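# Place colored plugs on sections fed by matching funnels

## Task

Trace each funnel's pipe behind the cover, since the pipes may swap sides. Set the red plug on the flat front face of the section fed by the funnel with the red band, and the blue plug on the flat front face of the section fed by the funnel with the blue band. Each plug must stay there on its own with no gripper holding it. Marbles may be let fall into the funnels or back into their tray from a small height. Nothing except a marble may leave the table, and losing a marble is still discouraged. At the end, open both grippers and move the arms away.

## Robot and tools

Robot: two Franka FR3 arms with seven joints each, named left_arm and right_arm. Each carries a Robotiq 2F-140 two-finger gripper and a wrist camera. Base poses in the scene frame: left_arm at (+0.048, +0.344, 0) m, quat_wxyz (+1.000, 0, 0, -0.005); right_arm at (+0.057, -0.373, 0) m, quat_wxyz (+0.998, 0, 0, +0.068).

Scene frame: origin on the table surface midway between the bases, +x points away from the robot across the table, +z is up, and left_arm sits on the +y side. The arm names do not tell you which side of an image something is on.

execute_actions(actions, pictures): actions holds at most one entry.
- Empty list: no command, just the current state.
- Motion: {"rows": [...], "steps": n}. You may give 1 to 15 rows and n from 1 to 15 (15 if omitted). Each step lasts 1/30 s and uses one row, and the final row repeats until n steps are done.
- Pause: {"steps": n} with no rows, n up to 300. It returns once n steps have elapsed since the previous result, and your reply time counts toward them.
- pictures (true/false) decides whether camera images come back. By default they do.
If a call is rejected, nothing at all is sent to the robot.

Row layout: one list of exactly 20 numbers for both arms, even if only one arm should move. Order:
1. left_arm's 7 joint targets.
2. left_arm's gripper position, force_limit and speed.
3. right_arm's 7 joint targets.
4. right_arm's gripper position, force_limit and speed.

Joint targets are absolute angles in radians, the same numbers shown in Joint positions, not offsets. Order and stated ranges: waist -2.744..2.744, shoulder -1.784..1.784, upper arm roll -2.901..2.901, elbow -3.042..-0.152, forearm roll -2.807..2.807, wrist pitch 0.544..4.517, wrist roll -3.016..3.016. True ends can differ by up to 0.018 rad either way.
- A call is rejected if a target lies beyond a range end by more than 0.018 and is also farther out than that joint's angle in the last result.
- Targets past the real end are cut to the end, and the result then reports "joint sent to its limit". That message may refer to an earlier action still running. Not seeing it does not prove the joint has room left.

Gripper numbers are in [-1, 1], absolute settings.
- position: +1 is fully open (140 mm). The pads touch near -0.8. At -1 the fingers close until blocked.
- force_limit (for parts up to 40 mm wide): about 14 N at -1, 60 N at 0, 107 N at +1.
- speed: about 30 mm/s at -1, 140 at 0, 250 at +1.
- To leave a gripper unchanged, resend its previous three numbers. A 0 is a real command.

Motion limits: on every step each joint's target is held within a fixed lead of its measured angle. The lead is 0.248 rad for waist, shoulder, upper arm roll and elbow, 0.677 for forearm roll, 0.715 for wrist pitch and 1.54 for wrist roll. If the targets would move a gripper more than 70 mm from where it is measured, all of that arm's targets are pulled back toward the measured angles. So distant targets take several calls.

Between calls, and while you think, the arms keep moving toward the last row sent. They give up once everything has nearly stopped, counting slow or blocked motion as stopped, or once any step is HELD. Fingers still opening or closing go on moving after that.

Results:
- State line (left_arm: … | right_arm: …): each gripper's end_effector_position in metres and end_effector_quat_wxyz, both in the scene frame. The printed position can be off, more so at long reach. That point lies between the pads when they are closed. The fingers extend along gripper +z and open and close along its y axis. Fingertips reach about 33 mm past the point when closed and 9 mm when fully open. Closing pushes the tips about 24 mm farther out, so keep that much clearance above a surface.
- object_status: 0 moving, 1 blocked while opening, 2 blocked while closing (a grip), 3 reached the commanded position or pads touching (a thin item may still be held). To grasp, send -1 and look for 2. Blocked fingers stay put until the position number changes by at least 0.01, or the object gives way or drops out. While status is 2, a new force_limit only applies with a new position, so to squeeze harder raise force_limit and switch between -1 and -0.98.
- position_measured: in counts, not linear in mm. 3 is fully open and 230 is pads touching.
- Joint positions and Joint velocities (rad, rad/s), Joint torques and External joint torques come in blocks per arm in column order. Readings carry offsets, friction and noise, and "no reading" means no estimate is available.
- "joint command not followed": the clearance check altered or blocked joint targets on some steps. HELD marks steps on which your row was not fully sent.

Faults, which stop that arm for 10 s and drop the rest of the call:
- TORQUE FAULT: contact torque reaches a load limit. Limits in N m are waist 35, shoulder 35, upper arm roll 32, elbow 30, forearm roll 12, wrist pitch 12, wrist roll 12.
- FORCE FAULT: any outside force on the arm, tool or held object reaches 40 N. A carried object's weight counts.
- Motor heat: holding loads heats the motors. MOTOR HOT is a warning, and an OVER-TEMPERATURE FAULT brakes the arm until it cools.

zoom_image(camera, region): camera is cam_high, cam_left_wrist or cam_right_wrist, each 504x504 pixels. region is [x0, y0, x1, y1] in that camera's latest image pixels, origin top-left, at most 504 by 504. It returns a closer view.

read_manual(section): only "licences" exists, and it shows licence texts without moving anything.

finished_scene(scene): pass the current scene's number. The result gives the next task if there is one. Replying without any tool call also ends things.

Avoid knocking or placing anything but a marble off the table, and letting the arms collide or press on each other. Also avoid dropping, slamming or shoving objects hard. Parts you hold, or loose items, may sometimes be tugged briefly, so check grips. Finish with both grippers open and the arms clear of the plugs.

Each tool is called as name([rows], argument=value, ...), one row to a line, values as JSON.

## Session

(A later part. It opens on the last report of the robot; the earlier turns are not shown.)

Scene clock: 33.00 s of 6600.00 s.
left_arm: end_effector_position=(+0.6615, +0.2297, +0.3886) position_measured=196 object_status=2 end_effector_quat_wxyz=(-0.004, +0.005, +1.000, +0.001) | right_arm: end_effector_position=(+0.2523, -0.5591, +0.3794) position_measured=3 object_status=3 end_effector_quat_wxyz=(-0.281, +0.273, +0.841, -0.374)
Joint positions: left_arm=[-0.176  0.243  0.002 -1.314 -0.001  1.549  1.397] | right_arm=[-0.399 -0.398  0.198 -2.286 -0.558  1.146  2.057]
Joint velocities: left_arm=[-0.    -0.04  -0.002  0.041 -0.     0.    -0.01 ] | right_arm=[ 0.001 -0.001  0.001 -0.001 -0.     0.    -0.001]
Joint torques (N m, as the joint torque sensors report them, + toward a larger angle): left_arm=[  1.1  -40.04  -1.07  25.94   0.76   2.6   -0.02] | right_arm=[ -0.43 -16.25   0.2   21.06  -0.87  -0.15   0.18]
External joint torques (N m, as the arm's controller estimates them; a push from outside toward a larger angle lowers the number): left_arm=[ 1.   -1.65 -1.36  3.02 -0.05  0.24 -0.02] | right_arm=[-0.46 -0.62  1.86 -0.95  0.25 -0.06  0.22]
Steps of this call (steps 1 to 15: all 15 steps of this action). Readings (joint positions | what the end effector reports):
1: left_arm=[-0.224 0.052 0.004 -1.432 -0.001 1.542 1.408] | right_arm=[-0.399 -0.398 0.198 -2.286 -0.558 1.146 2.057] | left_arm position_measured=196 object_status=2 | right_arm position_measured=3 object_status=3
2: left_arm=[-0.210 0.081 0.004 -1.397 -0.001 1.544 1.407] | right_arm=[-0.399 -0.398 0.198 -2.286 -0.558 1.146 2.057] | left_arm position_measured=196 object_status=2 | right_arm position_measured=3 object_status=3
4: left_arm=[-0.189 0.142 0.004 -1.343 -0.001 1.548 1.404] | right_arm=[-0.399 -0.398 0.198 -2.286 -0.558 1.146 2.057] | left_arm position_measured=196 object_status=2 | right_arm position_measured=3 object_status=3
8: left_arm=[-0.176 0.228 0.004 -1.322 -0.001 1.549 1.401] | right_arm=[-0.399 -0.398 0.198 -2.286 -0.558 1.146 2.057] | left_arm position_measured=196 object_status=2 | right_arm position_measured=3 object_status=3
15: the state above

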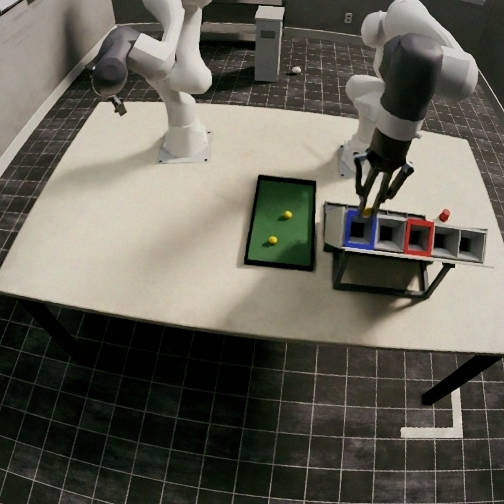

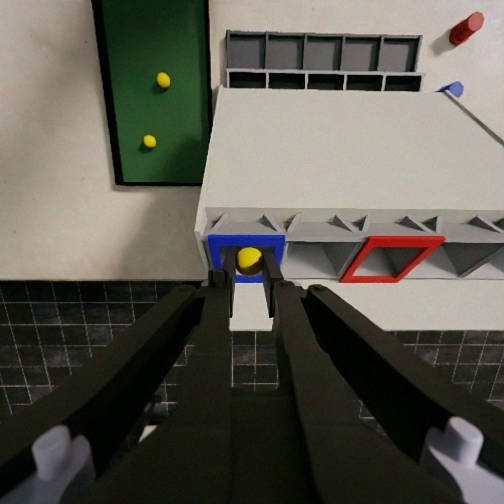

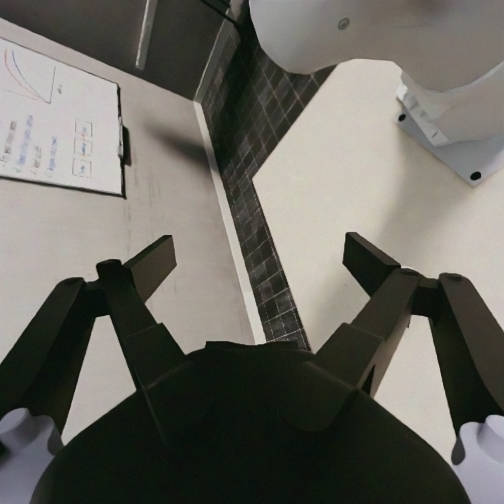

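execute_actions([
  {"rows":[[-0.174,0.238,0,-1.31,0,1.55,1.39,-0.1,-0.6,0,-0.4,-0.4,0.2,-2.287,-0.557,1.144,2.057,1,0,0]],"steps":8},
], pictures=false)

execute_actions([
  {"rows":[[-0.19,0.1,0,-1.36,0,1.5,1.57,-0.1,-0.6,0,-0.4,-0.4,0.2,-2.287,-0.557,1.144,2.057,1,0,0],[-0.22,0,0,-1.45,0,1.5,1.57,-0.1,-0.6,0,-0.4,-0.4,0.2,-2.287,-0.557,1.144,2.057,1,0,0],[-0.25,-0.1,0,-1.55,0,1.5,1.57,-0.1,-0.6,0,-0.4,-0.4,0.2,-2.287,-0.557,1.144,2.057,1,0,0],[-0.25,-0.1,0,-1.6,0,1.55,1.57,-0.1,-0.6,0,-0.4,-0.4,0.2,-2.287,-0.557,1.144,2.057,1,0,0],[-0.68,-0.45,0,-2.0,0,1.65,1.57,-0.1,-0.6,0,-0.4,-0.4,0.2,-2.287,-0.557,1.144,2.057,1,0,0]]},
], pictures=false)

execute_actions([
  {"rows":[[-0.68,-0.1073,0,-2.539,0,2.435,1.57,-0.1,-0.6,0,-0.4,-0.4,0.2,-2.287,-0.557,1.144,2.057,1,0,0]]},
], pictures=false)

execute_actions([
  {"steps":20},
])

execute_actions([
  {"rows":[[-0.68,-0.09,0,-2.544,0,2.5,1.57,-0.1,-0.6,0,-0.4,-0.4,0.2,-2.287,-0.557,1.144,2.057,1,0,0],[-0.68,-0.07,0,-2.549,0,2.53,1.57,-0.1,-0.6,0,-0.4,-0.4,0.2,-2.287,-0.557,1.144,2.057,1,0,0],[-0.68,-0.05,0,-2.554,0,2.56,1.57,-0.1,-0.6,0,-0.4,-0.4,0.2,-2.287,-0.557,1.144,2.057,1,0,0],[-0.68,-0.03,0,-2.559,0,2.59,1.57,-0.1,-0.6,0,-0.4,-0.4,0.2,-2.287,-0.557,1.144,2.057,1,0,0],[-0.68,-0.01,0,-2.564,0,2.61,1.57,-0.1,-0.6,0,-0.4,-0.4,0.2,-2.287,-0.557,1.144,2.057,1,0,0],[-0.68,0.01,0,-2.568,0,2.61,1.57,-0.1,-0.6,0,-0.4,-0.4,0.2,-2.287,-0.557,1.144,2.057,1,0,0],[-0.68,0.033,0,-2.5725,0,2.61,1.57,-0.1,-0.6,0,-0.4,-0.4,0.2,-2.287,-0.557,1.144,2.057,1,0,0]]},
], pictures=false)

execute_actions([
  {"steps":4},
], pictures=false)

execute_actions([
  {"rows":[[-0.68,0.033,0,-2.5725,0,2.61,1.57,-1,-0.6,-0.2,-0.4,-0.4,0.2,-2.287,-0.557,1.144,2.057,1,0,0]]},
])

Scene clock: 44.77 s of 6600.00 s.
left_arm: end_effector_position=(+0.6620, +0.2294, +0.3920) position_measured=144 object_status=0 end_effector_quat_wxyz=(-0.001, +0.004, +1.000, -0.000) | right_arm: end_effector_position=(+0.2523, -0.5591, +0.3794) position_measured=3 object_status=3 end_effector_quat_wxyz=(-0.281, +0.273, +0.841, -0.374)
Joint positions: left_arm=[-0.176  0.24   0.001 -1.311 -0.001  1.549  1.394] | right_arm=[-0.399 -0.398  0.198 -2.286 -0.558  1.146  2.057]
Joint velocities: left_arm=[ 0.     0.    -0.    -0.     0.001 -0.001  0.   ] | right_arm=[ 0.     0.001  0.    -0.    -0.    -0.     0.001]
Joint torques (N m, as the joint torque sensors report them, + toward a larger angle): left_arm=[  1.52 -39.86  -0.65  25.28   0.89   2.58  -0.05] | right_arm=[ -0.91 -16.5    0.87  21.26  -0.82  -0.19   0.24]
External joint torques (N m, as the arm's controller estimates them; a push from outside toward a larger angle lowers the number): left_arm=[ 1.46 -0.82 -0.92  1.93  0.08  0.18 -0.05] | right_arm=[-0.94 -1.    2.54 -0.69  0.3  -0.11  0.28]
Steps of this call (steps 1 to 15: the robot went on to your last target; steps 16 to 90: nothing new was sent; then 8.50 s passed at rest; steps 91 to 98: all 8 steps of this action). Readings (joint positions | what the end effector reports):
91: left_arm=[-0.176 0.240 0.001 -1.311 -0.001 1.549 1.394] | right_arm=[-0.399 -0.398 0.198 -2.286 -0.558 1.146 2.057] | left_arm position_measured=196 object_status=0 | right_arm position_measured=3 object_status=3
92: left_arm=[-0.176 0.240 0.001 -1.311 -0.001 1.549 1.394] | right_arm=[-0.399 -0.398 0.198 -2.286 -0.558 1.146 2.057] | left_arm position_measured=195 object_status=0 | right_arm position_measured=3 object_status=3
94: left_arm=[-0.176 0.240 0.001 -1.311 -0.001 1.549 1.394] | right_arm=[-0.399 -0.398 0.198 -2.286 -0.558 1.146 2.057] | left_arm position_measured=175 object_status=0 | right_arm position_measured=3 object_status=3
98: the state above

Scene clock: 45.27 s of 6600.00 s.
left_arm: end_effector_position=(+0.4184, +0.0768, +0.4459) position_measured=141 object_status=3 end_effector_quat_wxyz=(+0.040, +0.274, +0.961, -0.014) | right_arm: end_effector_position=(+0.2523, -0.5591, +0.3794) position_measured=3 object_status=3 end_effector_quat_wxyz=(-0.281, +0.273, +0.841, -0.374)
Joint positions: left_arm=[-0.61  -0.372 -0.004 -1.901  0.     1.614  1.503] | right_arm=[-0.399 -0.398  0.198 -2.286 -0.558  1.146  2.057]
Joint velocities: left_arm=[-0.967 -1.106 -0.126 -1.25  -0.006  0.145  0.21 ] | right_arm=[-0.001 -0.001 -0.    -0.001  0.    -0.001 -0.003]
Joint torques (N m, as the joint torque sensors report them, + toward a larger angle): left_arm=[  6.66 -10.3    6.98  27.22   0.85   4.18   0.42] | right_arm=[ -0.19 -16.07   0.34  20.67  -0.84  -0.23   0.22]
External joint torques (N m, as the arm's controller estimates them; a push from outside toward a larger angle lowers the number): left_arm=[-0.96 -1.02 -2.15  0.85 -0.73  0.35  0.42] | right_arm=[-0.18 -0.44  2.05 -1.36  0.29 -0.15  0.25]
Steps of this call (steps 1 to 15: all 15 steps of this action). Readings (joint positions | what the end effector reports):
1: left_arm=[-0.177 0.221 0.002 -1.333 -0.001 1.543 1.410] | right_arm=[-0.399 -0.398 0.198 -2.286 -0.558 1.146 2.057] | left_arm position_measured=142 object_status=0 | right_arm position_measured=3 object_status=3
2: left_arm=[-0.183 0.185 0.004 -1.366 -0.001 1.536 1.422] | right_arm=[-0.399 -0.398 0.198 -2.286 -0.558 1.146 2.057] | left_arm position_measured=141 object_status=0 | right_arm position_measured=3 object_status=3
4: left_arm=[-0.207 0.078 0.006 -1.462 -0.001 1.535 1.444] | right_arm=[-0.399 -0.398 0.198 -2.286 -0.558 1.146 2.057] | left_arm position_measured=141 object_status=0 | right_arm position_measured=3 object_status=3
8: left_arm=[-0.339 -0.088 0.011 -1.599 0.000 1.567 1.465] | right_arm=[-0.399 -0.398 0.198 -2.286 -0.558 1.146 2.057] | left_arm position_measured=141 object_status=3 | right_arm position_measured=3 object_status=3
15: the state above

Scene clock: 45.77 s of 6600.00 s.
left_arm: end_effector_position=(+0.4012, +0.0540, +0.1532) position_measured=141 object_status=3 end_effector_quat_wxyz=(-0.026, +0.319, +0.947, +0.010) | right_arm: end_effector_position=(+0.2523, -0.5591, +0.3794) position_measured=3 object_status=3 end_effector_quat_wxyz=(-0.281, +0.273, +0.841, -0.374)
Joint positions: left_arm=[-0.672 -0.136 -0.005 -2.397 -0.001  2.205  1.534] | right_arm=[-0.399 -0.398  0.198 -2.286 -0.558  1.146  2.057]
Joint velocities: left_arm=[-0.054  0.345  0.027 -1.538 -0.001  1.117  0.09 ] | right_arm=[-0.001 -0.    -0.    -0.001  0.    -0.001  0.001]
Joint torques (N m, as the joint torque sensors report them, + toward a larger angle): left_arm=[ -0.32 -27.69   0.61  29.79   0.7    3.62   0.39] | right_arm=[ -0.74 -16.04   1.5   21.34  -0.69  -0.21   0.11]
External joint torques (N m, as the arm's controller estimates them; a push from outside toward a larger angle lowers the number): left_arm=[-0.55  2.33  0.52  0.37  0.1   0.67  0.4 ] | right_arm=[-0.74 -0.44  3.2  -0.67  0.43 -0.12  0.14]
Steps of this call (steps 1 to 15: all 15 steps of this action). Readings (joint positions | what the end effector reports):
1: left_arm=[-0.625 -0.382 -0.014 -1.919 -0.001 1.642 1.505] | right_arm=[-0.399 -0.398 0.198 -2.286 -0.558 1.146 2.057] | left_arm position_measured=141 object_status=3 | right_arm position_measured=3 object_status=3
2: left_arm=[-0.633 -0.371 -0.017 -1.933 -0.001 1.681 1.506] | right_arm=[-0.399 -0.398 0.198 -2.286 -0.558 1.146 2.057] | left_arm position_measured=141 object_status=3 | right_arm position_measured=3 object_status=3
4: left_arm=[-0.642 -0.334 -0.017 -1.973 -0.001 1.758 1.509] | right_arm=[-0.399 -0.398 0.198 -2.286 -0.558 1.146 2.057] | left_arm position_measured=141 object_status=3 | right_arm position_measured=3 object_status=3
8: left_arm=[-0.655 -0.247 -0.012 -2.085 -0.001 1.922 1.517] | right_arm=[-0.399 -0.398 0.198 -2.286 -0.558 1.146 2.057] | left_arm position_measured=141 object_status=3 | right_arm position_measured=3 object_status=3
15: the state above

Scene clock: 46.43 s of 6600.00 s.
left_arm: end_effector_position=(+0.3929, +0.0594, +0.0989) position_measured=141 object_status=3 end_effector_quat_wxyz=(-0.003, +0.334, +0.943, +0.001) | right_arm: end_effector_position=(+0.2523, -0.5591, +0.3794) position_measured=3 object_status=3 end_effector_quat_wxyz=(-0.281, +0.273, +0.841, -0.374)
Joint positions: left_arm=[-0.678 -0.105 -0.002 -2.538 -0.001  2.428  1.562] | right_arm=[-0.399 -0.398  0.198 -2.286 -0.558  1.146  2.057]
Joint velocities: left_arm=[-0.001  0.    -0.    -0.    -0.002  0.027  0.011] | right_arm=[ 0.    -0.    -0.001  0.     0.    -0.    -0.001]
Joint torques (N m, as the joint torque sensors report them, + toward a larger angle): left_arm=[ -1.25 -26.53   0.84  21.82   0.6    2.79   0.3 ] | right_arm=[ -0.14 -16.57   0.95  20.31  -0.83  -0.24   0.18]
External joint torques (N m, as the arm's controller estimates them; a push from outside toward a larger angle lowers the number): left_arm=[-1.21 -1.78  0.98  1.25  0.06  0.4   0.3 ] | right_arm=[-0.18 -0.93  2.61 -1.72  0.29 -0.16  0.22]
Steps of this call (steps 1 to 20: the robot went on to your last target). Readings (joint positions | what the end effector reports):
1: left_arm=[-0.674 -0.124 -0.004 -2.446 -0.001 2.244 1.537] | right_arm=[-0.399 -0.398 0.198 -2.286 -0.558 1.146 2.057] | left_arm position_measured=141 object_status=3 | right_arm position_measured=3 object_status=3
2: left_arm=[-0.675 -0.112 -0.003 -2.484 -0.001 2.275 1.540] | right_arm=[-0.399 -0.398 0.198 -2.286 -0.558 1.146 2.057] | left_arm position_measured=141 object_status=3 | right_arm position_measured=3 object_status=3
4: left_arm=[-0.677 -0.099 -0.002 -2.525 -0.001 2.322 1.545] | right_arm=[-0.399 -0.398 0.198 -2.286 -0.558 1.146 2.057] | left_arm position_measured=141 object_status=3 | right_arm position_measured=3 object_status=3
8: left_arm=[-0.677 -0.101 -0.002 -2.538 -0.001 2.381 1.553] | right_arm=[-0.399 -0.398 0.198 -2.286 -0.558 1.146 2.057] | left_arm position_measured=141 object_status=3 | right_arm position_measured=3 object_status=3
20: the state above

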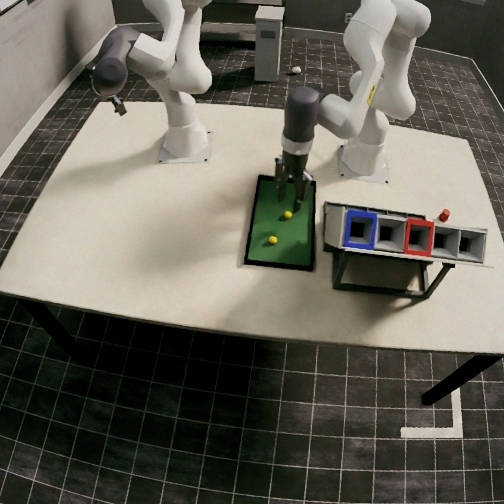

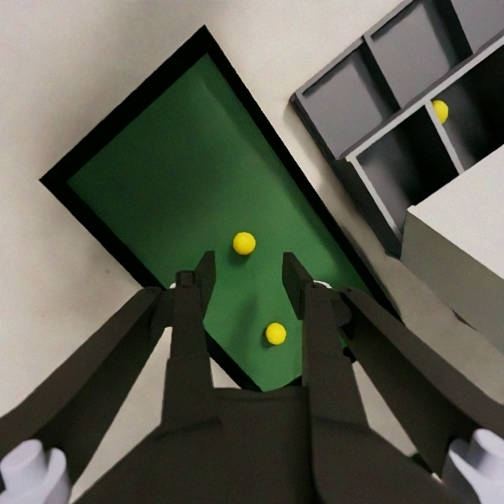

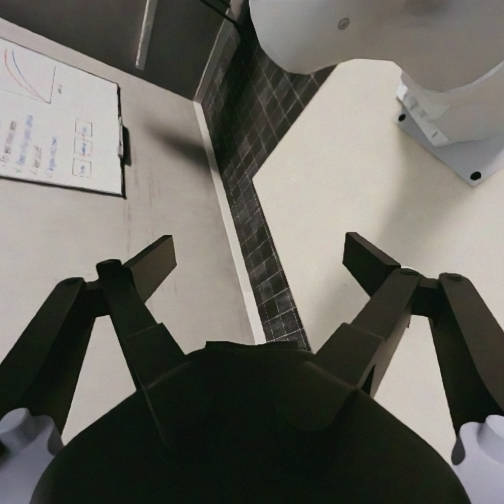

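Scene clock: 46.93 s of 6600.00 s.
left_arm: end_effector_position=(+0.3896, +0.0621, +0.0383) position_measured=141 object_status=3 end_effector_quat_wxyz=(-0.006, +0.335, +0.942, +0.002) | right_arm: end_effector_position=(+0.2523, -0.5591, +0.3794) position_measured=3 object_status=3 end_effector_quat_wxyz=(-0.281, +0.273, +0.841, -0.374)
Joint positions: left_arm=[-0.678  0.032 -0.002 -2.574 -0.001  2.593  1.565] | right_arm=[-0.399 -0.398  0.198 -2.286 -0.558  1.146  2.057]
Joint velocities: left_arm=[ 0.001  0.003 -0.001  0.007  0.002  0.086  0.003] | right_arm=[ 0.001 -0.    -0.001 -0.001 -0.001 -0.     0.   ]
Joint torques (N m, as the joint torque sensors report them, + toward a larger angle): left_arm=[ -1.38 -26.84   0.51  21.73   0.49   2.73   0.18] | right_arm=[ -0.17 -16.65   0.05  21.32  -0.83  -0.24   0.18]
External joint torques (N m, as the arm's controller estimates them; a push from outside toward a larger angle lowers the number): left_arm=[-1.37  0.1   0.49  3.69  0.07  0.4   0.18] | right_arm=[-0.15 -1.13  1.78 -0.62  0.29 -0.15  0.21]
Steps of this call (steps 1 to 15: all 15 steps of this action). Readings (joint positions | what the end effector reports):
1: left_arm=[-0.678 -0.103 -0.002 -2.539 -0.001 2.439 1.563] | right_arm=[-0.399 -0.398 0.198 -2.286 -0.558 1.146 2.057] | left_arm position_measured=141 object_status=3 | right_arm position_measured=3 object_status=3
2: left_arm=[-0.678 -0.097 -0.002 -2.540 -0.001 2.455 1.563] | right_arm=[-0.399 -0.398 0.198 -2.286 -0.558 1.146 2.057] | left_arm position_measured=141 object_status=3 | right_arm position_measured=3 object_status=3
4: left_arm=[-0.678 -0.072 -0.002 -2.545 -0.001 2.495 1.564] | right_arm=[-0.399 -0.398 0.198 -2.286 -0.558 1.146 2.057] | left_arm position_measured=141 object_status=3 | right_arm position_measured=3 object_status=3
8: left_arm=[-0.678 0.003 -0.002 -2.563 -0.001 2.557 1.565] | right_arm=[-0.399 -0.398 0.198 -2.286 -0.558 1.146 2.057] | left_arm position_measured=141 object_status=3 | right_arm position_measured=3 object_status=3
15: the state above

Scene clock: 47.07 s of 6600.00 s.
left_arm: end_effector_position=(+0.3917, +0.0604, +0.0390) position_measured=141 object_status=3 end_effector_quat_wxyz=(-0.002, +0.335, +0.942, +0.001) | right_arm: end_effector_position=(+0.2523, -0.5591, +0.3794) position_measured=3 object_status=3 end_effector_quat_wxyz=(-0.281, +0.273, +0.841, -0.374)
Joint positions: left_arm=[-0.678  0.032 -0.002 -2.574 -0.001  2.601  1.566] | right_arm=[-0.399 -0.398  0.198 -2.286 -0.558  1.146  2.057]
Joint velocities: left_arm=[-0.001 -0.001  0.001  0.    -0.     0.038  0.002] | right_arm=[-0.    -0.001 -0.001  0.001  0.001  0.001  0.   ]
Joint torques (N m, as the joint torque sensors report them, + toward a larger angle): left_arm=[ -1.72 -26.78   0.97  20.95   0.57   2.97   0.2 ] | right_arm=[  0.03 -15.88   0.7   20.74  -0.85  -0.23   0.2 ]
External joint torques (N m, as the arm's controller estimates them; a push from outside toward a larger angle lowers the number): left_arm=[-1.74  0.43  0.91  2.69  0.15  0.57  0.2 ] | right_arm=[ 0.02 -0.25  2.38 -1.31  0.28 -0.15  0.23]
Steps of this call (steps 1 to 4: the robot went on to your last target). Readings (joint positions | what the end effector reports):
1: left_arm=[-0.678 0.032 -0.002 -2.574 -0.001 2.596 1.565] | right_arm=[-0.399 -0.398 0.198 -2.286 -0.558 1.146 2.057] | left_arm position_measured=141 object_status=3 | right_arm position_measured=3 object_status=3
2: left_arm=[-0.678 0.032 -0.002 -2.574 -0.001 2.598 1.566] | right_arm=[-0.399 -0.398 0.198 -2.286 -0.558 1.146 2.057] | left_arm position_measured=141 object_status=3 | right_arm position_measured=3 object_status=3
4: the state above

Scene clock: 47.57 s of 6600.00 s.
left_arm: end_effector_position=(+0.3931, +0.0592, +0.0396) position_measured=196 object_status=2 end_effector_quat_wxyz=(+0.000, +0.335, +0.942, -0.000) | right_arm: end_effector_position=(+0.2523, -0.5591, +0.3794) position_measured=3 object_status=3 end_effector_quat_wxyz=(-0.281, +0.273, +0.841, -0.374)
Joint positions: left_arm=[-0.678  0.032 -0.002 -2.574 -0.001  2.607  1.566] | right_arm=[-0.399 -0.398  0.198 -2.286 -0.558  1.146  2.057]
Joint velocities: left_arm=[-0.001 -0.     0.     0.001  0.001  0.001  0.001] | right_arm=[ 0.    -0.001  0.    -0.    -0.    -0.001 -0.   ]
Joint torques (N m, as the joint torque sensors report them, + toward a larger angle): left_arm=[ -1.66 -26.73   1.03  21.56   0.55   2.89   0.32] | right_arm=[ -0.87 -16.84   0.33  21.38  -0.77  -0.18   0.19]
External joint torques (N m, as the arm's controller estimates them; a push from outside toward a larger angle lowers the number): left_arm=[-1.67  0.48  1.    3.24  0.14  0.46  0.32] | right_arm=[-0.88 -1.24  2.01 -0.59  0.35 -0.09  0.23]
Steps of this call (steps 1 to 15: all 15 steps of this action). Readings (joint positions | what the end effector reports):
1: left_arm=[-0.678 0.032 -0.002 -2.574 -0.001 2.602 1.566] | right_arm=[-0.399 -0.398 0.198 -2.286 -0.558 1.146 2.057] | left_arm position_measured=141 object_status=0 | right_arm position_measured=3 object_status=3
2: left_arm=[-0.678 0.032 -0.002 -2.574 -0.001 2.603 1.566] | right_arm=[-0.399 -0.398 0.198 -2.286 -0.558 1.146 2.057] | left_arm position_measured=147 object_status=0 | right_arm position_measured=3 object_status=3
4: left_arm=[-0.678 0.032 -0.002 -2.574 -0.001 2.605 1.566] | right_arm=[-0.399 -0.398 0.198 -2.286 -0.558 1.146 2.057] | left_arm position_measured=160 object_status=0 | right_arm position_measured=3 object_status=3
8: left_arm=[-0.678 0.032 -0.002 -2.574 -0.001 2.606 1.566] | right_arm=[-0.399 -0.398 0.198 -2.286 -0.558 1.146 2.057] | left_arm position_measured=185 object_status=0 | right_arm position_measured=3 object_status=3
15: the state above

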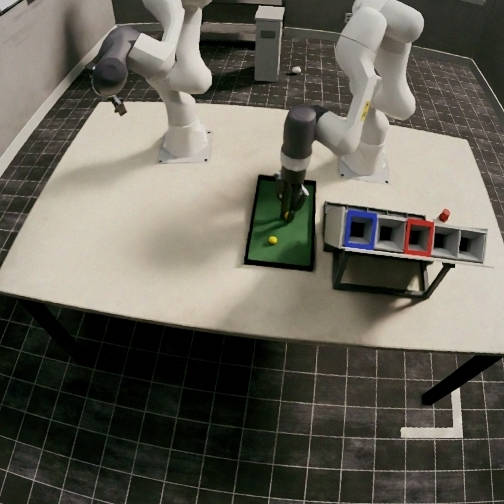

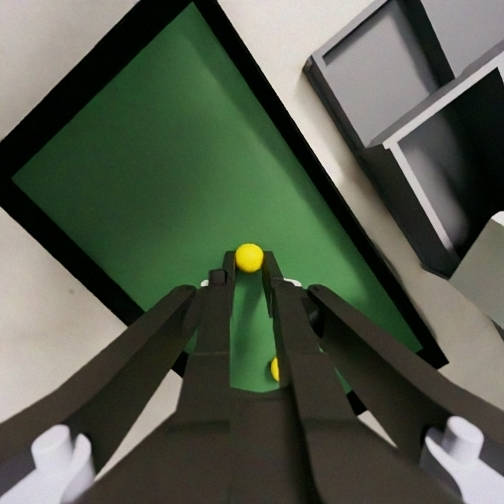

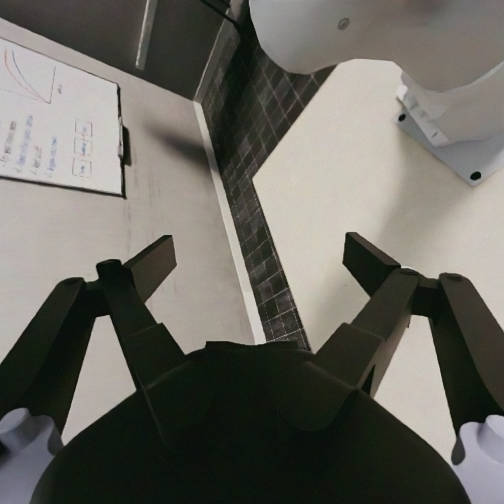

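execute_actions([
  {"rows":[[-0.68,-0.05,0,-2.56,0,2.42,1.57,-1,-0.6,-0.2,-0.4,-0.4,0.2,-2.287,-0.557,1.144,2.057,1,0,0],[-0.68,-0.13,0,-2.55,0,2.32,1.57,-1,-0.6,-0.2,-0.4,-0.4,0.2,-2.287,-0.557,1.144,2.057,1,0,0],[-0.68,-0.22,0,-2.53,0,2.2,1.57,-1,-0.6,-0.2,-0.4,-0.4,0.2,-2.287,-0.557,1.144,2.057,1,0,0],[-0.68,-0.3,0,-2.5,0,2.1,1.57,-1,-0.6,-0.2,-0.4,-0.4,0.2,-2.287,-0.557,1.144,2.057,1,0,0],[-0.68,-0.58,0,-2.1,0,1.53,1.63,-1,-0.6,-0.2,-0.4,-0.4,0.2,-2.287,-0.557,1.144,2.057,1,0,0]]},
], pictures=false)

execute_actions([
  {"steps":10},
], pictures=false)

execute_actions([
  {"rows":[[0.03,0.03,0,-1.44,0,1.53,1.63,-1,-0.6,-0.2,-0.4,-0.4,0.2,-2.287,-0.557,1.144,2.057,1,0,0]]},
], pictures=false)

execute_actions([
  {"rows":[[0.04,0.05,0,-1.42,0,1.564,1.63,-1,-0.6,-0.2,-0.4,-0.4,0.2,-2.287,-0.557,1.144,2.057,1,0,0],[0.05,0.08,0,-1.4,0,1.564,1.63,-1,-0.6,-0.2,-0.4,-0.4,0.2,-2.287,-0.557,1.144,2.057,1,0,0],[0.06,0.11,0,-1.38,0,1.564,1.63,-1,-0.6,-0.2,-0.4,-0.4,0.2,-2.287,-0.557,1.144,2.057,1,0,0],[0.069,0.14,0,-1.357,0,1.564,1.63,-1,-0.6,-0.2,-0.4,-0.4,0.2,-2.287,-0.557,1.144,2.057,1,0,0],[0.069,0.17,0,-1.357,0,1.564,1.63,-1,-0.6,-0.2,-0.4,-0.4,0.2,-2.287,-0.557,1.144,2.057,1,0,0],[0.069,0.19,0,-1.357,0,1.564,1.63,-1,-0.6,-0.2,-0.4,-0.4,0.2,-2.287,-0.557,1.144,2.057,1,0,0],[0.069,0.205,0,-1.357,0,1.564,1.63,-1,-0.6,-0.2,-0.4,-0.4,0.2,-2.287,-0.557,1.144,2.057,1,0,0]]},
])

Scene clock: 57.97 s of 6600.00 s.
left_arm: end_effector_position=(+0.4107, +0.0446, +0.3488) position_measured=196 object_status=2 end_effector_quat_wxyz=(+0.074, +0.344, +0.936, -0.026) | right_arm: end_effector_position=(+0.2523, -0.5591, +0.3794) position_measured=3 object_status=3 end_effector_quat_wxyz=(-0.281, +0.273, +0.841, -0.374)
Joint positions: left_arm=[-0.678 -0.436 -0.001 -2.23  -0.001  1.95   1.586] | right_arm=[-0.399 -0.398  0.198 -2.286 -0.558  1.146  2.057]
Joint velocities: left_arm=[ 0.001 -0.816  0.     0.746  0.001 -1.091  0.055] | right_arm=[ 0.001 -0.     0.001  0.     0.001  0.001  0.001]
Joint torques (N m, as the joint torque sensors report them, + toward a larger angle): left_arm=[ -0.2  -11.22   0.21  20.18   0.78   1.4    0.33] | right_arm=[ -0.52 -15.96   0.74  20.49  -0.71  -0.16   0.23]
External joint torques (N m, as the arm's controller estimates them; a push from outside toward a larger angle lowers the number): left_arm=[-0.26 -1.14  0.5   1.96  0.02 -0.72  0.33] | right_arm=[-0.55 -0.38  2.41 -1.49  0.4  -0.08  0.26]
Steps of this call (steps 1 to 15: the robot went on to your last target; steps 16 to 90: nothing new was sent; then 6.90 s passed at rest; steps 91 to 105: all 15 steps of this action). Readings (joint positions | what the end effector reports):
91: left_arm=[-0.678 0.020 -0.002 -2.574 -0.001 2.575 1.566] | right_arm=[-0.399 -0.398 0.198 -2.286 -0.558 1.146 2.057] | left_arm position_measured=196 object_status=2 | right_arm position_measured=3 object_status=3
92: left_arm=[-0.678 -0.012 -0.002 -2.574 -0.001 2.528 1.566] | right_arm=[-0.399 -0.398 0.198 -2.286 -0.558 1.146 2.057] | left_arm position_measured=196 object_status=2 | right_arm position_measured=3 object_status=3
94: left_arm=[-0.678 -0.105 -0.002 -2.558 -0.001 2.435 1.566] | right_arm=[-0.399 -0.398 0.198 -2.286 -0.558 1.146 2.057] | left_arm position_measured=196 object_status=2 | right_arm position_measured=3 object_status=3
98: left_arm=[-0.678 -0.236 -0.001 -2.431 -0.001 2.231 1.575] | right_arm=[-0.399 -0.398 0.198 -2.286 -0.558 1.146 2.057] | left_arm position_measured=196 object_status=2 | right_arm position_measured=3 object_status=3
105: the state above

Scene clock: 58.30 s of 6600.00 s.
left_arm: end_effector_position=(+0.3500, +0.0946, +0.4376) position_measured=196 object_status=2 end_effector_quat_wxyz=(+0.046, +0.356, +0.933, -0.016) | right_arm: end_effector_position=(+0.2523, -0.5591, +0.3794) position_measured=3 object_status=3 end_effector_quat_wxyz=(-0.281, +0.273, +0.841, -0.374)
Joint positions: left_arm=[-0.678 -0.584 -0.001 -2.099 -0.001  1.612  1.61 ] | right_arm=[-0.399 -0.398  0.198 -2.286 -0.558  1.146  2.057]
Joint velocities: left_arm=[ 0.     0.002  0.    -0.001  0.    -0.487  0.053] | right_arm=[-0.001  0.001  0.002  0.     0.     0.     0.001]
Joint torques (N m, as the joint torque sensors report them, + toward a larger angle): left_arm=[-1.43 -8.19  0.13 24.47  0.81  2.49  0.43] | right_arm=[ -0.54 -16.35   0.83  20.82  -0.76  -0.18   0.21]
External joint torques (N m, as the arm's controller estimates them; a push from outside toward a larger angle lowers the number): left_arm=[-1.47 -0.05  0.56  2.36  0.01 -0.29  0.43] | right_arm=[-0.53 -0.8   2.53 -1.15  0.37 -0.09  0.25]
Steps of this call (steps 1 to 10: the robot went on to your last target). Readings (joint positions | what the end effector reports):
1: left_arm=[-0.678 -0.462 -0.001 -2.205 -0.001 1.910 1.588] | right_arm=[-0.399 -0.398 0.198 -2.286 -0.558 1.146 2.057] | left_arm position_measured=196 object_status=2 | right_arm position_measured=3 object_status=3
2: left_arm=[-0.678 -0.488 -0.001 -2.182 -0.001 1.869 1.591] | right_arm=[-0.399 -0.398 0.198 -2.286 -0.558 1.146 2.057] | left_arm position_measured=196 object_status=2 | right_arm position_measured=3 object_status=3
4: left_arm=[-0.678 -0.532 -0.001 -2.142 -0.001 1.786 1.596] | right_arm=[-0.399 -0.398 0.198 -2.286 -0.558 1.146 2.057] | left_arm position_measured=196 object_status=2 | right_arm position_measured=3 object_status=3
8: left_arm=[-0.678 -0.581 -0.001 -2.101 -0.001 1.651 1.606] | right_arm=[-0.399 -0.398 0.198 -2.286 -0.558 1.146 2.057] | left_arm position_measured=196 object_status=2 | right_arm position_measured=3 object_status=3
10: the state above

Scene clock: 58.80 s of 6600.00 s.
left_arm: end_effector_position=(+0.5933, +0.2727, +0.4549) position_measured=196 object_status=2 end_effector_quat_wxyz=(+0.033, +0.087, +0.996, -0.003) | right_arm: end_effector_position=(+0.2523, -0.5591, +0.3794) position_measured=3 object_status=3 end_effector_quat_wxyz=(-0.281, +0.273, +0.841, -0.374)
Joint positions: left_arm=[-0.11  -0.053 -0.008 -1.541 -0.003  1.554  1.617] | right_arm=[-0.399 -0.398  0.198 -2.286 -0.558  1.146  2.057]
Joint velocities: left_arm=[ 0.989  0.661  0.092  0.698 -0.001 -0.031  0.013] | right_arm=[ 0.001  0.001  0.     0.001 -0.001  0.     0.   ]
Joint torques (N m, as the joint torque sensors report them, + toward a larger angle): left_arm=[ -2.03 -33.9   -2.69  23.85   1.19   1.29   0.42] | right_arm=[ -0.71 -15.8    1.01  20.93  -0.67  -0.19   0.07]
External joint torques (N m, as the arm's controller estimates them; a push from outside toward a larger angle lowers the number): left_arm=[ 0.92  1.64 -0.24  1.85  0.27 -0.34  0.42] | right_arm=[-0.74 -0.26  2.68 -1.08  0.45 -0.12  0.1 ]
Steps of this call (steps 1 to 15: all 15 steps of this action). Readings (joint positions | what the end effector reports):
1: left_arm=[-0.642 -0.554 -0.014 -2.059 -0.003 1.591 1.611] | right_arm=[-0.399 -0.398 0.198 -2.286 -0.558 1.146 2.057] | left_arm position_measured=196 object_status=2 | right_arm position_measured=3 object_status=3
2: left_arm=[-0.600 -0.512 -0.016 -2.010 -0.003 1.587 1.612] | right_arm=[-0.399 -0.398 0.198 -2.286 -0.558 1.146 2.057] | left_arm position_measured=196 object_status=2 | right_arm position_measured=3 object_status=3
4: left_arm=[-0.517 -0.429 -0.015 -1.922 -0.003 1.579 1.613] | right_arm=[-0.399 -0.398 0.198 -2.286 -0.558 1.146 2.057] | left_arm position_measured=196 object_status=2 | right_arm position_measured=3 object_status=3
8: left_arm=[-0.362 -0.271 -0.011 -1.762 -0.003 1.567 1.615] | right_arm=[-0.399 -0.398 0.198 -2.286 -0.558 1.146 2.057] | left_arm position_measured=196 object_status=2 | right_arm position_measured=3 object_status=3
15: the state above

Scene clock: 59.30 s of 6600.00 s.
left_arm: end_effector_position=(+0.6621, +0.3812, +0.3858) position_measured=196 object_status=2 end_effector_quat_wxyz=(-0.006, -0.004, +1.000, -0.001) | right_arm: end_effector_position=(+0.2523, -0.5591, +0.3794) position_measured=3 object_status=3 end_effector_quat_wxyz=(-0.281, +0.273, +0.841, -0.374)
Joint positions: left_arm=[ 0.069  0.212  0.002 -1.363 -0.001  1.563  1.624] | right_arm=[-0.399 -0.398  0.198 -2.286 -0.558  1.146  2.057]
Joint velocities: left_arm=[ 0.    -0.035 -0.01   0.055  0.    -0.001  0.005] | right_arm=[ 0.001 -0.002  0.001  0.001  0.     0.001  0.   ]
Joint torques (N m, as the joint torque sensors report them, + toward a larger angle): left_arm=[ -0.3  -41.52  -0.26  25.24   1.06   2.42   0.48] | right_arm=[ -1.82 -15.8    0.57  21.18  -0.81  -0.25   0.09]
External joint torques (N m, as the arm's controller estimates them; a push from outside toward a larger angle lowers the number): left_arm=[-0.74 -2.37 -0.77  1.41  0.19  0.01  0.48] | right_arm=[-1.88 -0.23  2.18 -0.8   0.3  -0.17  0.12]
Steps of this call (steps 1 to 15: all 15 steps of this action). Readings (joint positions | what the end effector reports):
1: left_arm=[-0.076 -0.029 -0.006 -1.514 -0.003 1.554 1.618] | right_arm=[-0.399 -0.398 0.198 -2.286 -0.558 1.146 2.057] | left_arm position_measured=196 object_status=2 | right_arm position_measured=3 object_status=3
2: left_arm=[-0.043 -0.003 -0.005 -1.484 -0.003 1.556 1.618] | right_arm=[-0.399 -0.398 0.198 -2.286 -0.558 1.146 2.057] | left_arm position_measured=196 object_status=2 | right_arm position_measured=3 object_status=3
4: left_arm=[0.015 0.059 -0.001 -1.419 -0.003 1.559 1.620] | right_arm=[-0.399 -0.398 0.198 -2.286 -0.558 1.146 2.057] | left_arm position_measured=196 object_status=2 | right_arm position_measured=3 object_status=3
8: left_arm=[0.066 0.168 0.008 -1.368 -0.001 1.563 1.622] | right_arm=[-0.399 -0.398 0.198 -2.286 -0.558 1.146 2.057] | left_arm position_measured=196 object_status=2 | right_arm position_measured=3 object_status=3
15: the state above

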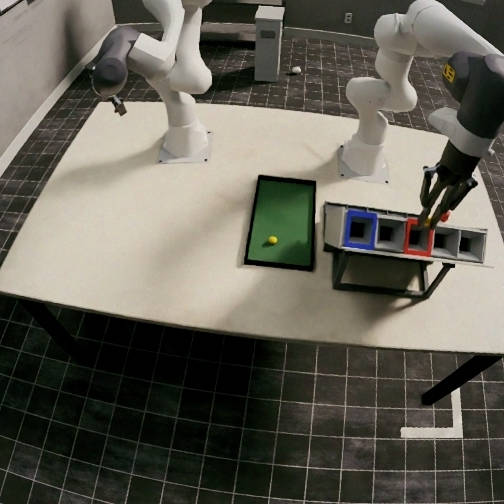

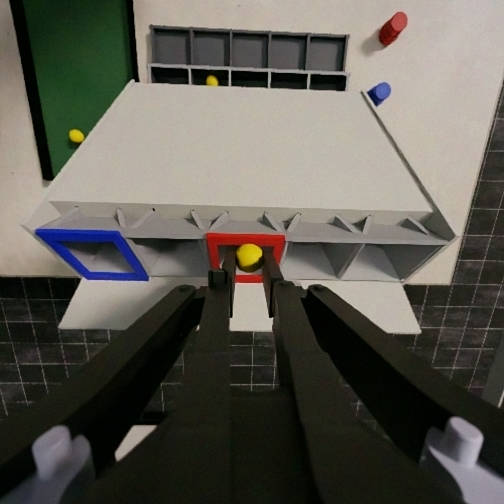

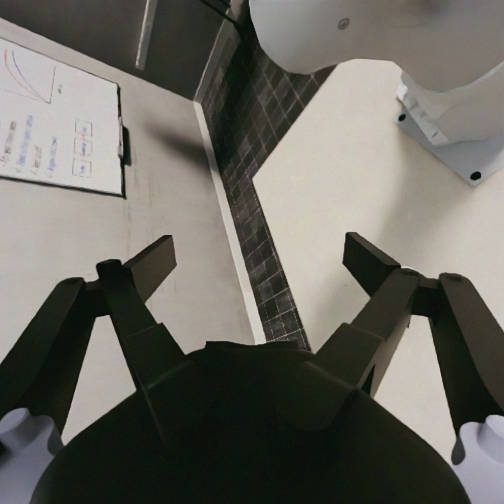

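execute_actions([
  {"rows":[[0.069,0.205,0,-1.357,0,1.564,1.63,-0.1,-0.6,0,-0.4,-0.4,0.2,-2.287,-0.557,1.144,2.057,1,0,0]],"steps":8},
], pictures=false)

execute_actions([
  {"rows":[[0.069,0.1,0,-1.38,0,1.52,2,-0.1,-0.6,0,-0.4,-0.4,0.2,-2.287,-0.557,1.144,2.057,1,0,0],[0.09,0,0,-1.45,0,1.52,2.2,-0.1,-0.6,0,-0.4,-0.4,0.2,-2.287,-0.557,1.144,2.057,1,0,0],[0.12,-0.1,0,-1.55,0,1.52,2.3,-0.1,-0.6,0,-0.4,-0.4,0.2,-2.287,-0.557,1.144,2.057,1,0,0],[0.15,-0.15,0,-1.6,0,1.55,2.48,-0.1,-0.6,0,-0.4,-0.4,0.2,-2.287,-0.557,1.144,2.057,1,0,0],[0.922,-0.6,0,-2.2,0,1.7,2.48,-0.1,-0.6,0,-0.4,-0.4,0.2,-2.287,-0.557,1.144,2.057,1,0,0]]},
], pictures=false)

execute_actions([
  {"steps":6},
], pictures=false)

execute_actions([
  {"rows":[[0.924,-0.3575,0,-2.702,0,2.348,2.48,-0.1,-0.6,0,-0.4,-0.4,0.2,-2.287,-0.557,1.144,2.057,1,0,0]]},
], pictures=false)

execute_actions([
  {"steps":25},
])

Scene clock: 68.27 s of 6600.00 s.
left_arm: end_effector_position=(+0.6632, +0.3810, +0.3916) position_measured=144 object_status=0 end_effector_quat_wxyz=(-0.001, -0.003, +1.000, -0.001) | right_arm: end_effector_position=(+0.2523, -0.5591, +0.3794) position_measured=3 object_status=3 end_effector_quat_wxyz=(-0.281, +0.273, +0.841, -0.374)
Joint positions: left_arm=[ 0.069  0.207  0.001 -1.358 -0.001  1.563  1.626] | right_arm=[-0.399 -0.398  0.198 -2.286 -0.558  1.146  2.057]
Joint velocities: left_arm=[ 0.    -0.001 -0.    -0.     0.001 -0.    -0.001] | right_arm=[-0.001 -0.001 -0.     0.    -0.     0.     0.001]
Joint torques (N m, as the joint torque sensors report them, + toward a larger angle): left_arm=[ -0.5  -39.28   0.1   25.23   1.04   2.42   0.21] | right_arm=[ -1.17 -16.13   0.56  20.25  -0.84  -0.32   0.15]
External joint torques (N m, as the arm's controller estimates them; a push from outside toward a larger angle lowers the number): left_arm=[-0.51 -1.17 -0.11  1.78  0.22  0.02  0.21] | right_arm=[-1.16 -0.48  2.28 -1.78  0.29 -0.23  0.18]
Steps of this call (steps 1 to 15: the robot went on to your last target; steps 16 to 90: nothing new was sent; then 5.70 s passed at rest; steps 91 to 98: all 8 steps of this action). Readings (joint positions | what the end effector reports):
91: left_arm=[0.069 0.207 0.001 -1.358 -0.001 1.563 1.626] | right_arm=[-0.399 -0.398 0.198 -2.286 -0.558 1.146 2.057] | left_arm position_measured=196 object_status=0 | right_arm position_measured=3 object_status=3
92: left_arm=[0.069 0.207 0.001 -1.358 -0.001 1.563 1.626] | right_arm=[-0.399 -0.398 0.198 -2.286 -0.558 1.146 2.057] | left_arm position_measured=195 object_status=0 | right_arm position_measured=3 object_status=3
94: left_arm=[0.069 0.207 0.001 -1.358 -0.001 1.563 1.626] | right_arm=[-0.399 -0.398 0.198 -2.286 -0.558 1.146 2.057] | left_arm position_measured=175 object_status=0 | right_arm position_measured=3 object_status=3
98: the state above

Scene clock: 68.77 s of 6600.00 s.
left_arm: end_effector_position=(+0.4591, +0.5668, +0.4608) position_measured=141 object_status=3 end_effector_quat_wxyz=(+0.061, +0.014, +0.998, +0.033) | right_arm: end_effector_position=(+0.2523, -0.5591, +0.3794) position_measured=3 object_status=3 end_effector_quat_wxyz=(-0.281, +0.273, +0.841, -0.374)
Joint positions: left_arm=[ 0.506 -0.381  0.001 -1.888 -0.002  1.644  2.095] | right_arm=[-0.399 -0.398  0.198 -2.286 -0.558  1.146  2.057]
Joint velocities: left_arm=[ 1.189 -1.205  0.115 -1.177  0.001  0.101  0.641] | right_arm=[-0.001  0.001 -0.001  0.002  0.001  0.001 -0.   ]
Joint torques (N m, as the joint torque sensors report them, + toward a larger angle): left_arm=[ -4.53 -13.19  -7.31  27.43   0.86   4.19   0.43] | right_arm=[ -0.44 -16.56   0.31  21.32  -0.81  -0.23   0.14]
External joint torques (N m, as the arm's controller estimates them; a push from outside toward a larger angle lowers the number): left_arm=[ 1.35 -1.19 -0.39  0.17  0.23  0.38  0.45] | right_arm=[-0.36 -1.08  2.1  -0.64  0.32 -0.14  0.17]
Steps of this call (steps 1 to 15: all 15 steps of this action). Readings (joint positions | what the end effector reports):
1: left_arm=[0.069 0.193 0.001 -1.371 -0.001 1.557 1.662] | right_arm=[-0.399 -0.398 0.198 -2.286 -0.558 1.146 2.057] | left_arm position_measured=142 object_status=0 | right_arm position_measured=3 object_status=3
2: left_arm=[0.072 0.161 -0.000 -1.398 -0.001 1.551 1.705] | right_arm=[-0.399 -0.398 0.198 -2.286 -0.558 1.146 2.057] | left_arm position_measured=141 object_status=0 | right_arm position_measured=3 object_status=3
4: left_arm=[0.091 0.062 -0.006 -1.475 -0.001 1.548 1.803] | right_arm=[-0.399 -0.398 0.198 -2.286 -0.558 1.146 2.057] | left_arm position_measured=141 object_status=0 | right_arm position_measured=3 object_status=3
8: left_arm=[0.222 -0.105 -0.012 -1.610 -0.002 1.592 1.923] | right_arm=[-0.399 -0.398 0.198 -2.286 -0.558 1.146 2.057] | left_arm position_measured=141 object_status=3 | right_arm position_measured=3 object_status=3
15: the state above

Scene clock: 68.97 s of 6600.00 s.
left_arm: end_effector_position=(+0.3423, +0.6319, +0.4268) position_measured=141 object_status=3 end_effector_quat_wxyz=(+0.044, -0.064, +0.996, +0.036) | right_arm: end_effector_position=(+0.2523, -0.5591, +0.3794) position_measured=3 object_status=3 end_effector_quat_wxyz=(-0.281, +0.273, +0.841, -0.374)
Joint positions: left_arm=[ 0.782 -0.55   0.003 -2.107 -0.002  1.671  2.218] | right_arm=[-0.399 -0.398  0.198 -2.286 -0.558  1.146  2.057]
Joint velocities: left_arm=[ 1.361 -0.492  0.058 -0.906  0.004  0.095  0.679] | right_arm=[0.    0.    0.001 0.001 0.001 0.001 0.001]
Joint torques (N m, as the joint torque sensors report them, + toward a larger angle): left_arm=[ -2.83 -10.91  -5.35  28.33   0.9    3.72   0.45] | right_arm=[ -1.58 -16.08   0.56  20.82  -0.8   -0.27   0.15]
External joint torques (N m, as the arm's controller estimates them; a push from outside toward a larger angle lowers the number): left_arm=[ 2.72 -1.5  -0.53  1.38  0.24  0.47  0.46] | right_arm=[-1.64 -0.53  2.19 -1.2   0.31 -0.19  0.19]
Steps of this call (steps 1 to 6: the robot went on to your last target). Readings (joint positions | what the end effector reports):
1: left_arm=[0.550 -0.422 0.002 -1.929 -0.002 1.650 2.117] | right_arm=[-0.399 -0.398 0.198 -2.286 -0.558 1.146 2.057] | left_arm position_measured=141 object_status=3 | right_arm position_measured=3 object_status=3
2: left_arm=[0.594 -0.459 0.004 -1.970 -0.002 1.655 2.137] | right_arm=[-0.399 -0.398 0.198 -2.286 -0.558 1.146 2.057] | left_arm position_measured=141 object_status=3 | right_arm position_measured=3 object_status=3
4: left_arm=[0.685 -0.513 0.004 -2.043 -0.002 1.663 2.175] | right_arm=[-0.399 -0.398 0.198 -2.286 -0.558 1.146 2.057] | left_arm position_measured=141 object_status=3 | right_arm position_measured=3 object_status=3
6: the state above

Scene clock: 69.47 s of 6600.00 s.
left_arm: end_effector_position=(+0.2700, +0.6307, +0.1308) position_measured=141 object_status=3 end_effector_quat_wxyz=(-0.030, -0.051, +0.998, -0.036) | right_arm: end_effector_position=(+0.2523, -0.5591, +0.3794) position_measured=3 object_status=3 end_effector_quat_wxyz=(-0.281, +0.273, +0.841, -0.374)
Joint positions: left_arm=[ 0.919 -0.354  0.004 -2.676 -0.001  2.228  2.381] | right_arm=[-0.399 -0.398  0.198 -2.286 -0.558  1.146  2.057]
Joint velocities: left_arm=[ 0.051  0.139 -0.011 -0.564  0.001  0.62   0.315] | right_arm=[ 0.    -0.001  0.     0.001  0.    -0.     0.   ]
Joint torques (N m, as the joint torque sensors report them, + toward a larger angle): left_arm=[  1.1  -25.45  -1.27  34.84   0.65   4.53   0.25] | right_arm=[ -0.97 -16.28  -0.11  20.93  -0.87  -0.23   0.11]
External joint torques (N m, as the arm's controller estimates them; a push from outside toward a larger angle lowers the number): left_arm=[ 1.84  2.14 -0.14  1.15 -0.16  0.45  0.26] | right_arm=[-0.95 -0.66  1.61 -1.11  0.26 -0.15  0.14]
Steps of this call (steps 1 to 15: all 15 steps of this action). Readings (joint positions | what the end effector reports):
1: left_arm=[0.806 -0.550 0.012 -2.129 -0.001 1.706 2.228] | right_arm=[-0.399 -0.398 0.198 -2.286 -0.558 1.146 2.057] | left_arm position_measured=141 object_status=3 | right_arm position_measured=3 object_status=3
2: left_arm=[0.822 -0.536 0.015 -2.151 -0.001 1.747 2.237] | right_arm=[-0.399 -0.398 0.198 -2.286 -0.558 1.146 2.057] | left_arm position_measured=141 object_status=3 | right_arm position_measured=3 object_status=3
4: left_arm=[0.846 -0.499 0.013 -2.208 -0.001 1.831 2.255] | right_arm=[-0.399 -0.398 0.198 -2.286 -0.558 1.146 2.057] | left_arm position_measured=141 object_status=3 | right_arm position_measured=3 object_status=3
8: left_arm=[0.885 -0.426 0.008 -2.367 -0.001 2.000 2.298] | right_arm=[-0.399 -0.398 0.198 -2.286 -0.558 1.146 2.057] | left_arm position_measured=141 object_status=3 | right_arm position_measured=3 object_status=3
15: the state above

Scene clock: 70.30 s of 6600.00 s.
left_arm: end_effector_position=(+0.2846, +0.6504, +0.1296) position_measured=141 object_status=3 end_effector_quat_wxyz=(+0.000, -0.007, +1.000, -0.001) | right_arm: end_effector_position=(+0.2523, -0.5591, +0.3794) position_measured=3 object_status=3 end_effector_quat_wxyz=(-0.281, +0.273, +0.841, -0.374)
Joint positions: left_arm=[ 0.922 -0.355  0.002 -2.701 -0.001  2.344  2.47 ] | right_arm=[-0.399 -0.398  0.198 -2.286 -0.558  1.146  2.057]
Joint velocities: left_arm=[-0.    -0.     0.     0.     0.001  0.004  0.021] | right_arm=[-0.    -0.    -0.001 -0.001 -0.001 -0.001 -0.001]
Joint torques (N m, as the joint torque sensors report them, + toward a larger angle): left_arm=[  0.72 -18.1   -0.9   22.33   0.77   2.76   0.34] | right_arm=[ -0.73 -17.03   0.92  20.95  -0.84  -0.18   0.09]
External joint torques (N m, as the arm's controller estimates them; a push from outside toward a larger angle lowers the number): left_arm=[ 0.73 -1.12 -0.52  0.68  0.14  0.35  0.34] | right_arm=[-0.68 -1.51  2.67 -0.99  0.28 -0.08  0.13]
Steps of this call (steps 1 to 25: the robot went on to your last target). Readings (joint positions | what the end effector reports):
1: left_arm=[0.920 -0.351 0.003 -2.690 -0.001 2.247 2.391] | right_arm=[-0.399 -0.398 0.198 -2.286 -0.558 1.146 2.057] | left_arm position_measured=141 object_status=3 | right_arm position_measured=3 object_status=3
2: left_arm=[0.921 -0.351 0.003 -2.697 -0.001 2.264 2.400] | right_arm=[-0.399 -0.398 0.198 -2.286 -0.558 1.146 2.057] | left_arm position_measured=141 object_status=3 | right_arm position_measured=3 object_status=3
4: left_arm=[0.921 -0.352 0.002 -2.701 -0.001 2.290 2.415] | right_arm=[-0.399 -0.398 0.198 -2.286 -0.558 1.146 2.057] | left_arm position_measured=141 object_status=3 | right_arm position_measured=3 object_status=3
8: left_arm=[0.922 -0.355 0.002 -2.701 -0.001 2.321 2.437] | right_arm=[-0.399 -0.398 0.198 -2.286 -0.558 1.146 2.057] | left_arm position_measured=141 object_status=3 | right_arm position_measured=3 object_status=3
25: the state above

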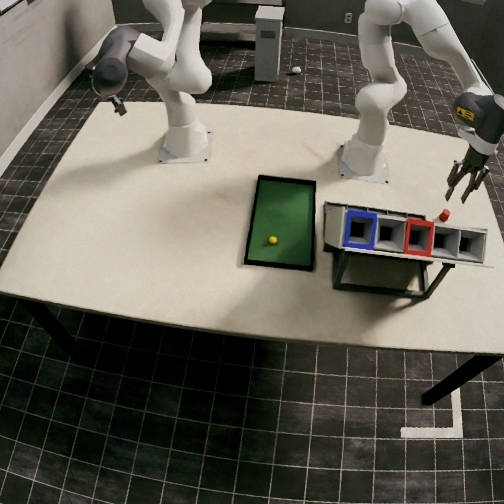

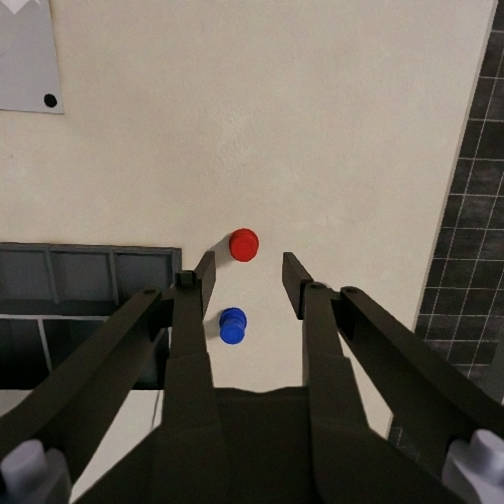

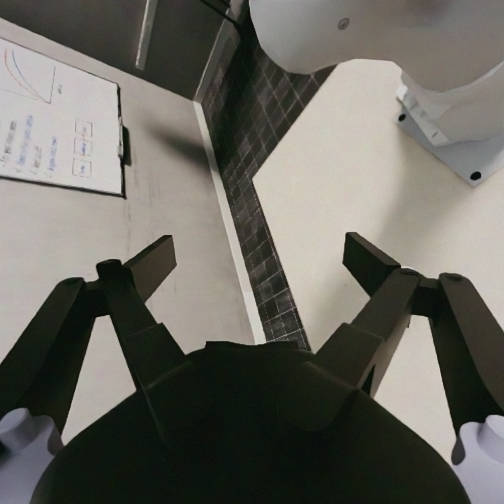

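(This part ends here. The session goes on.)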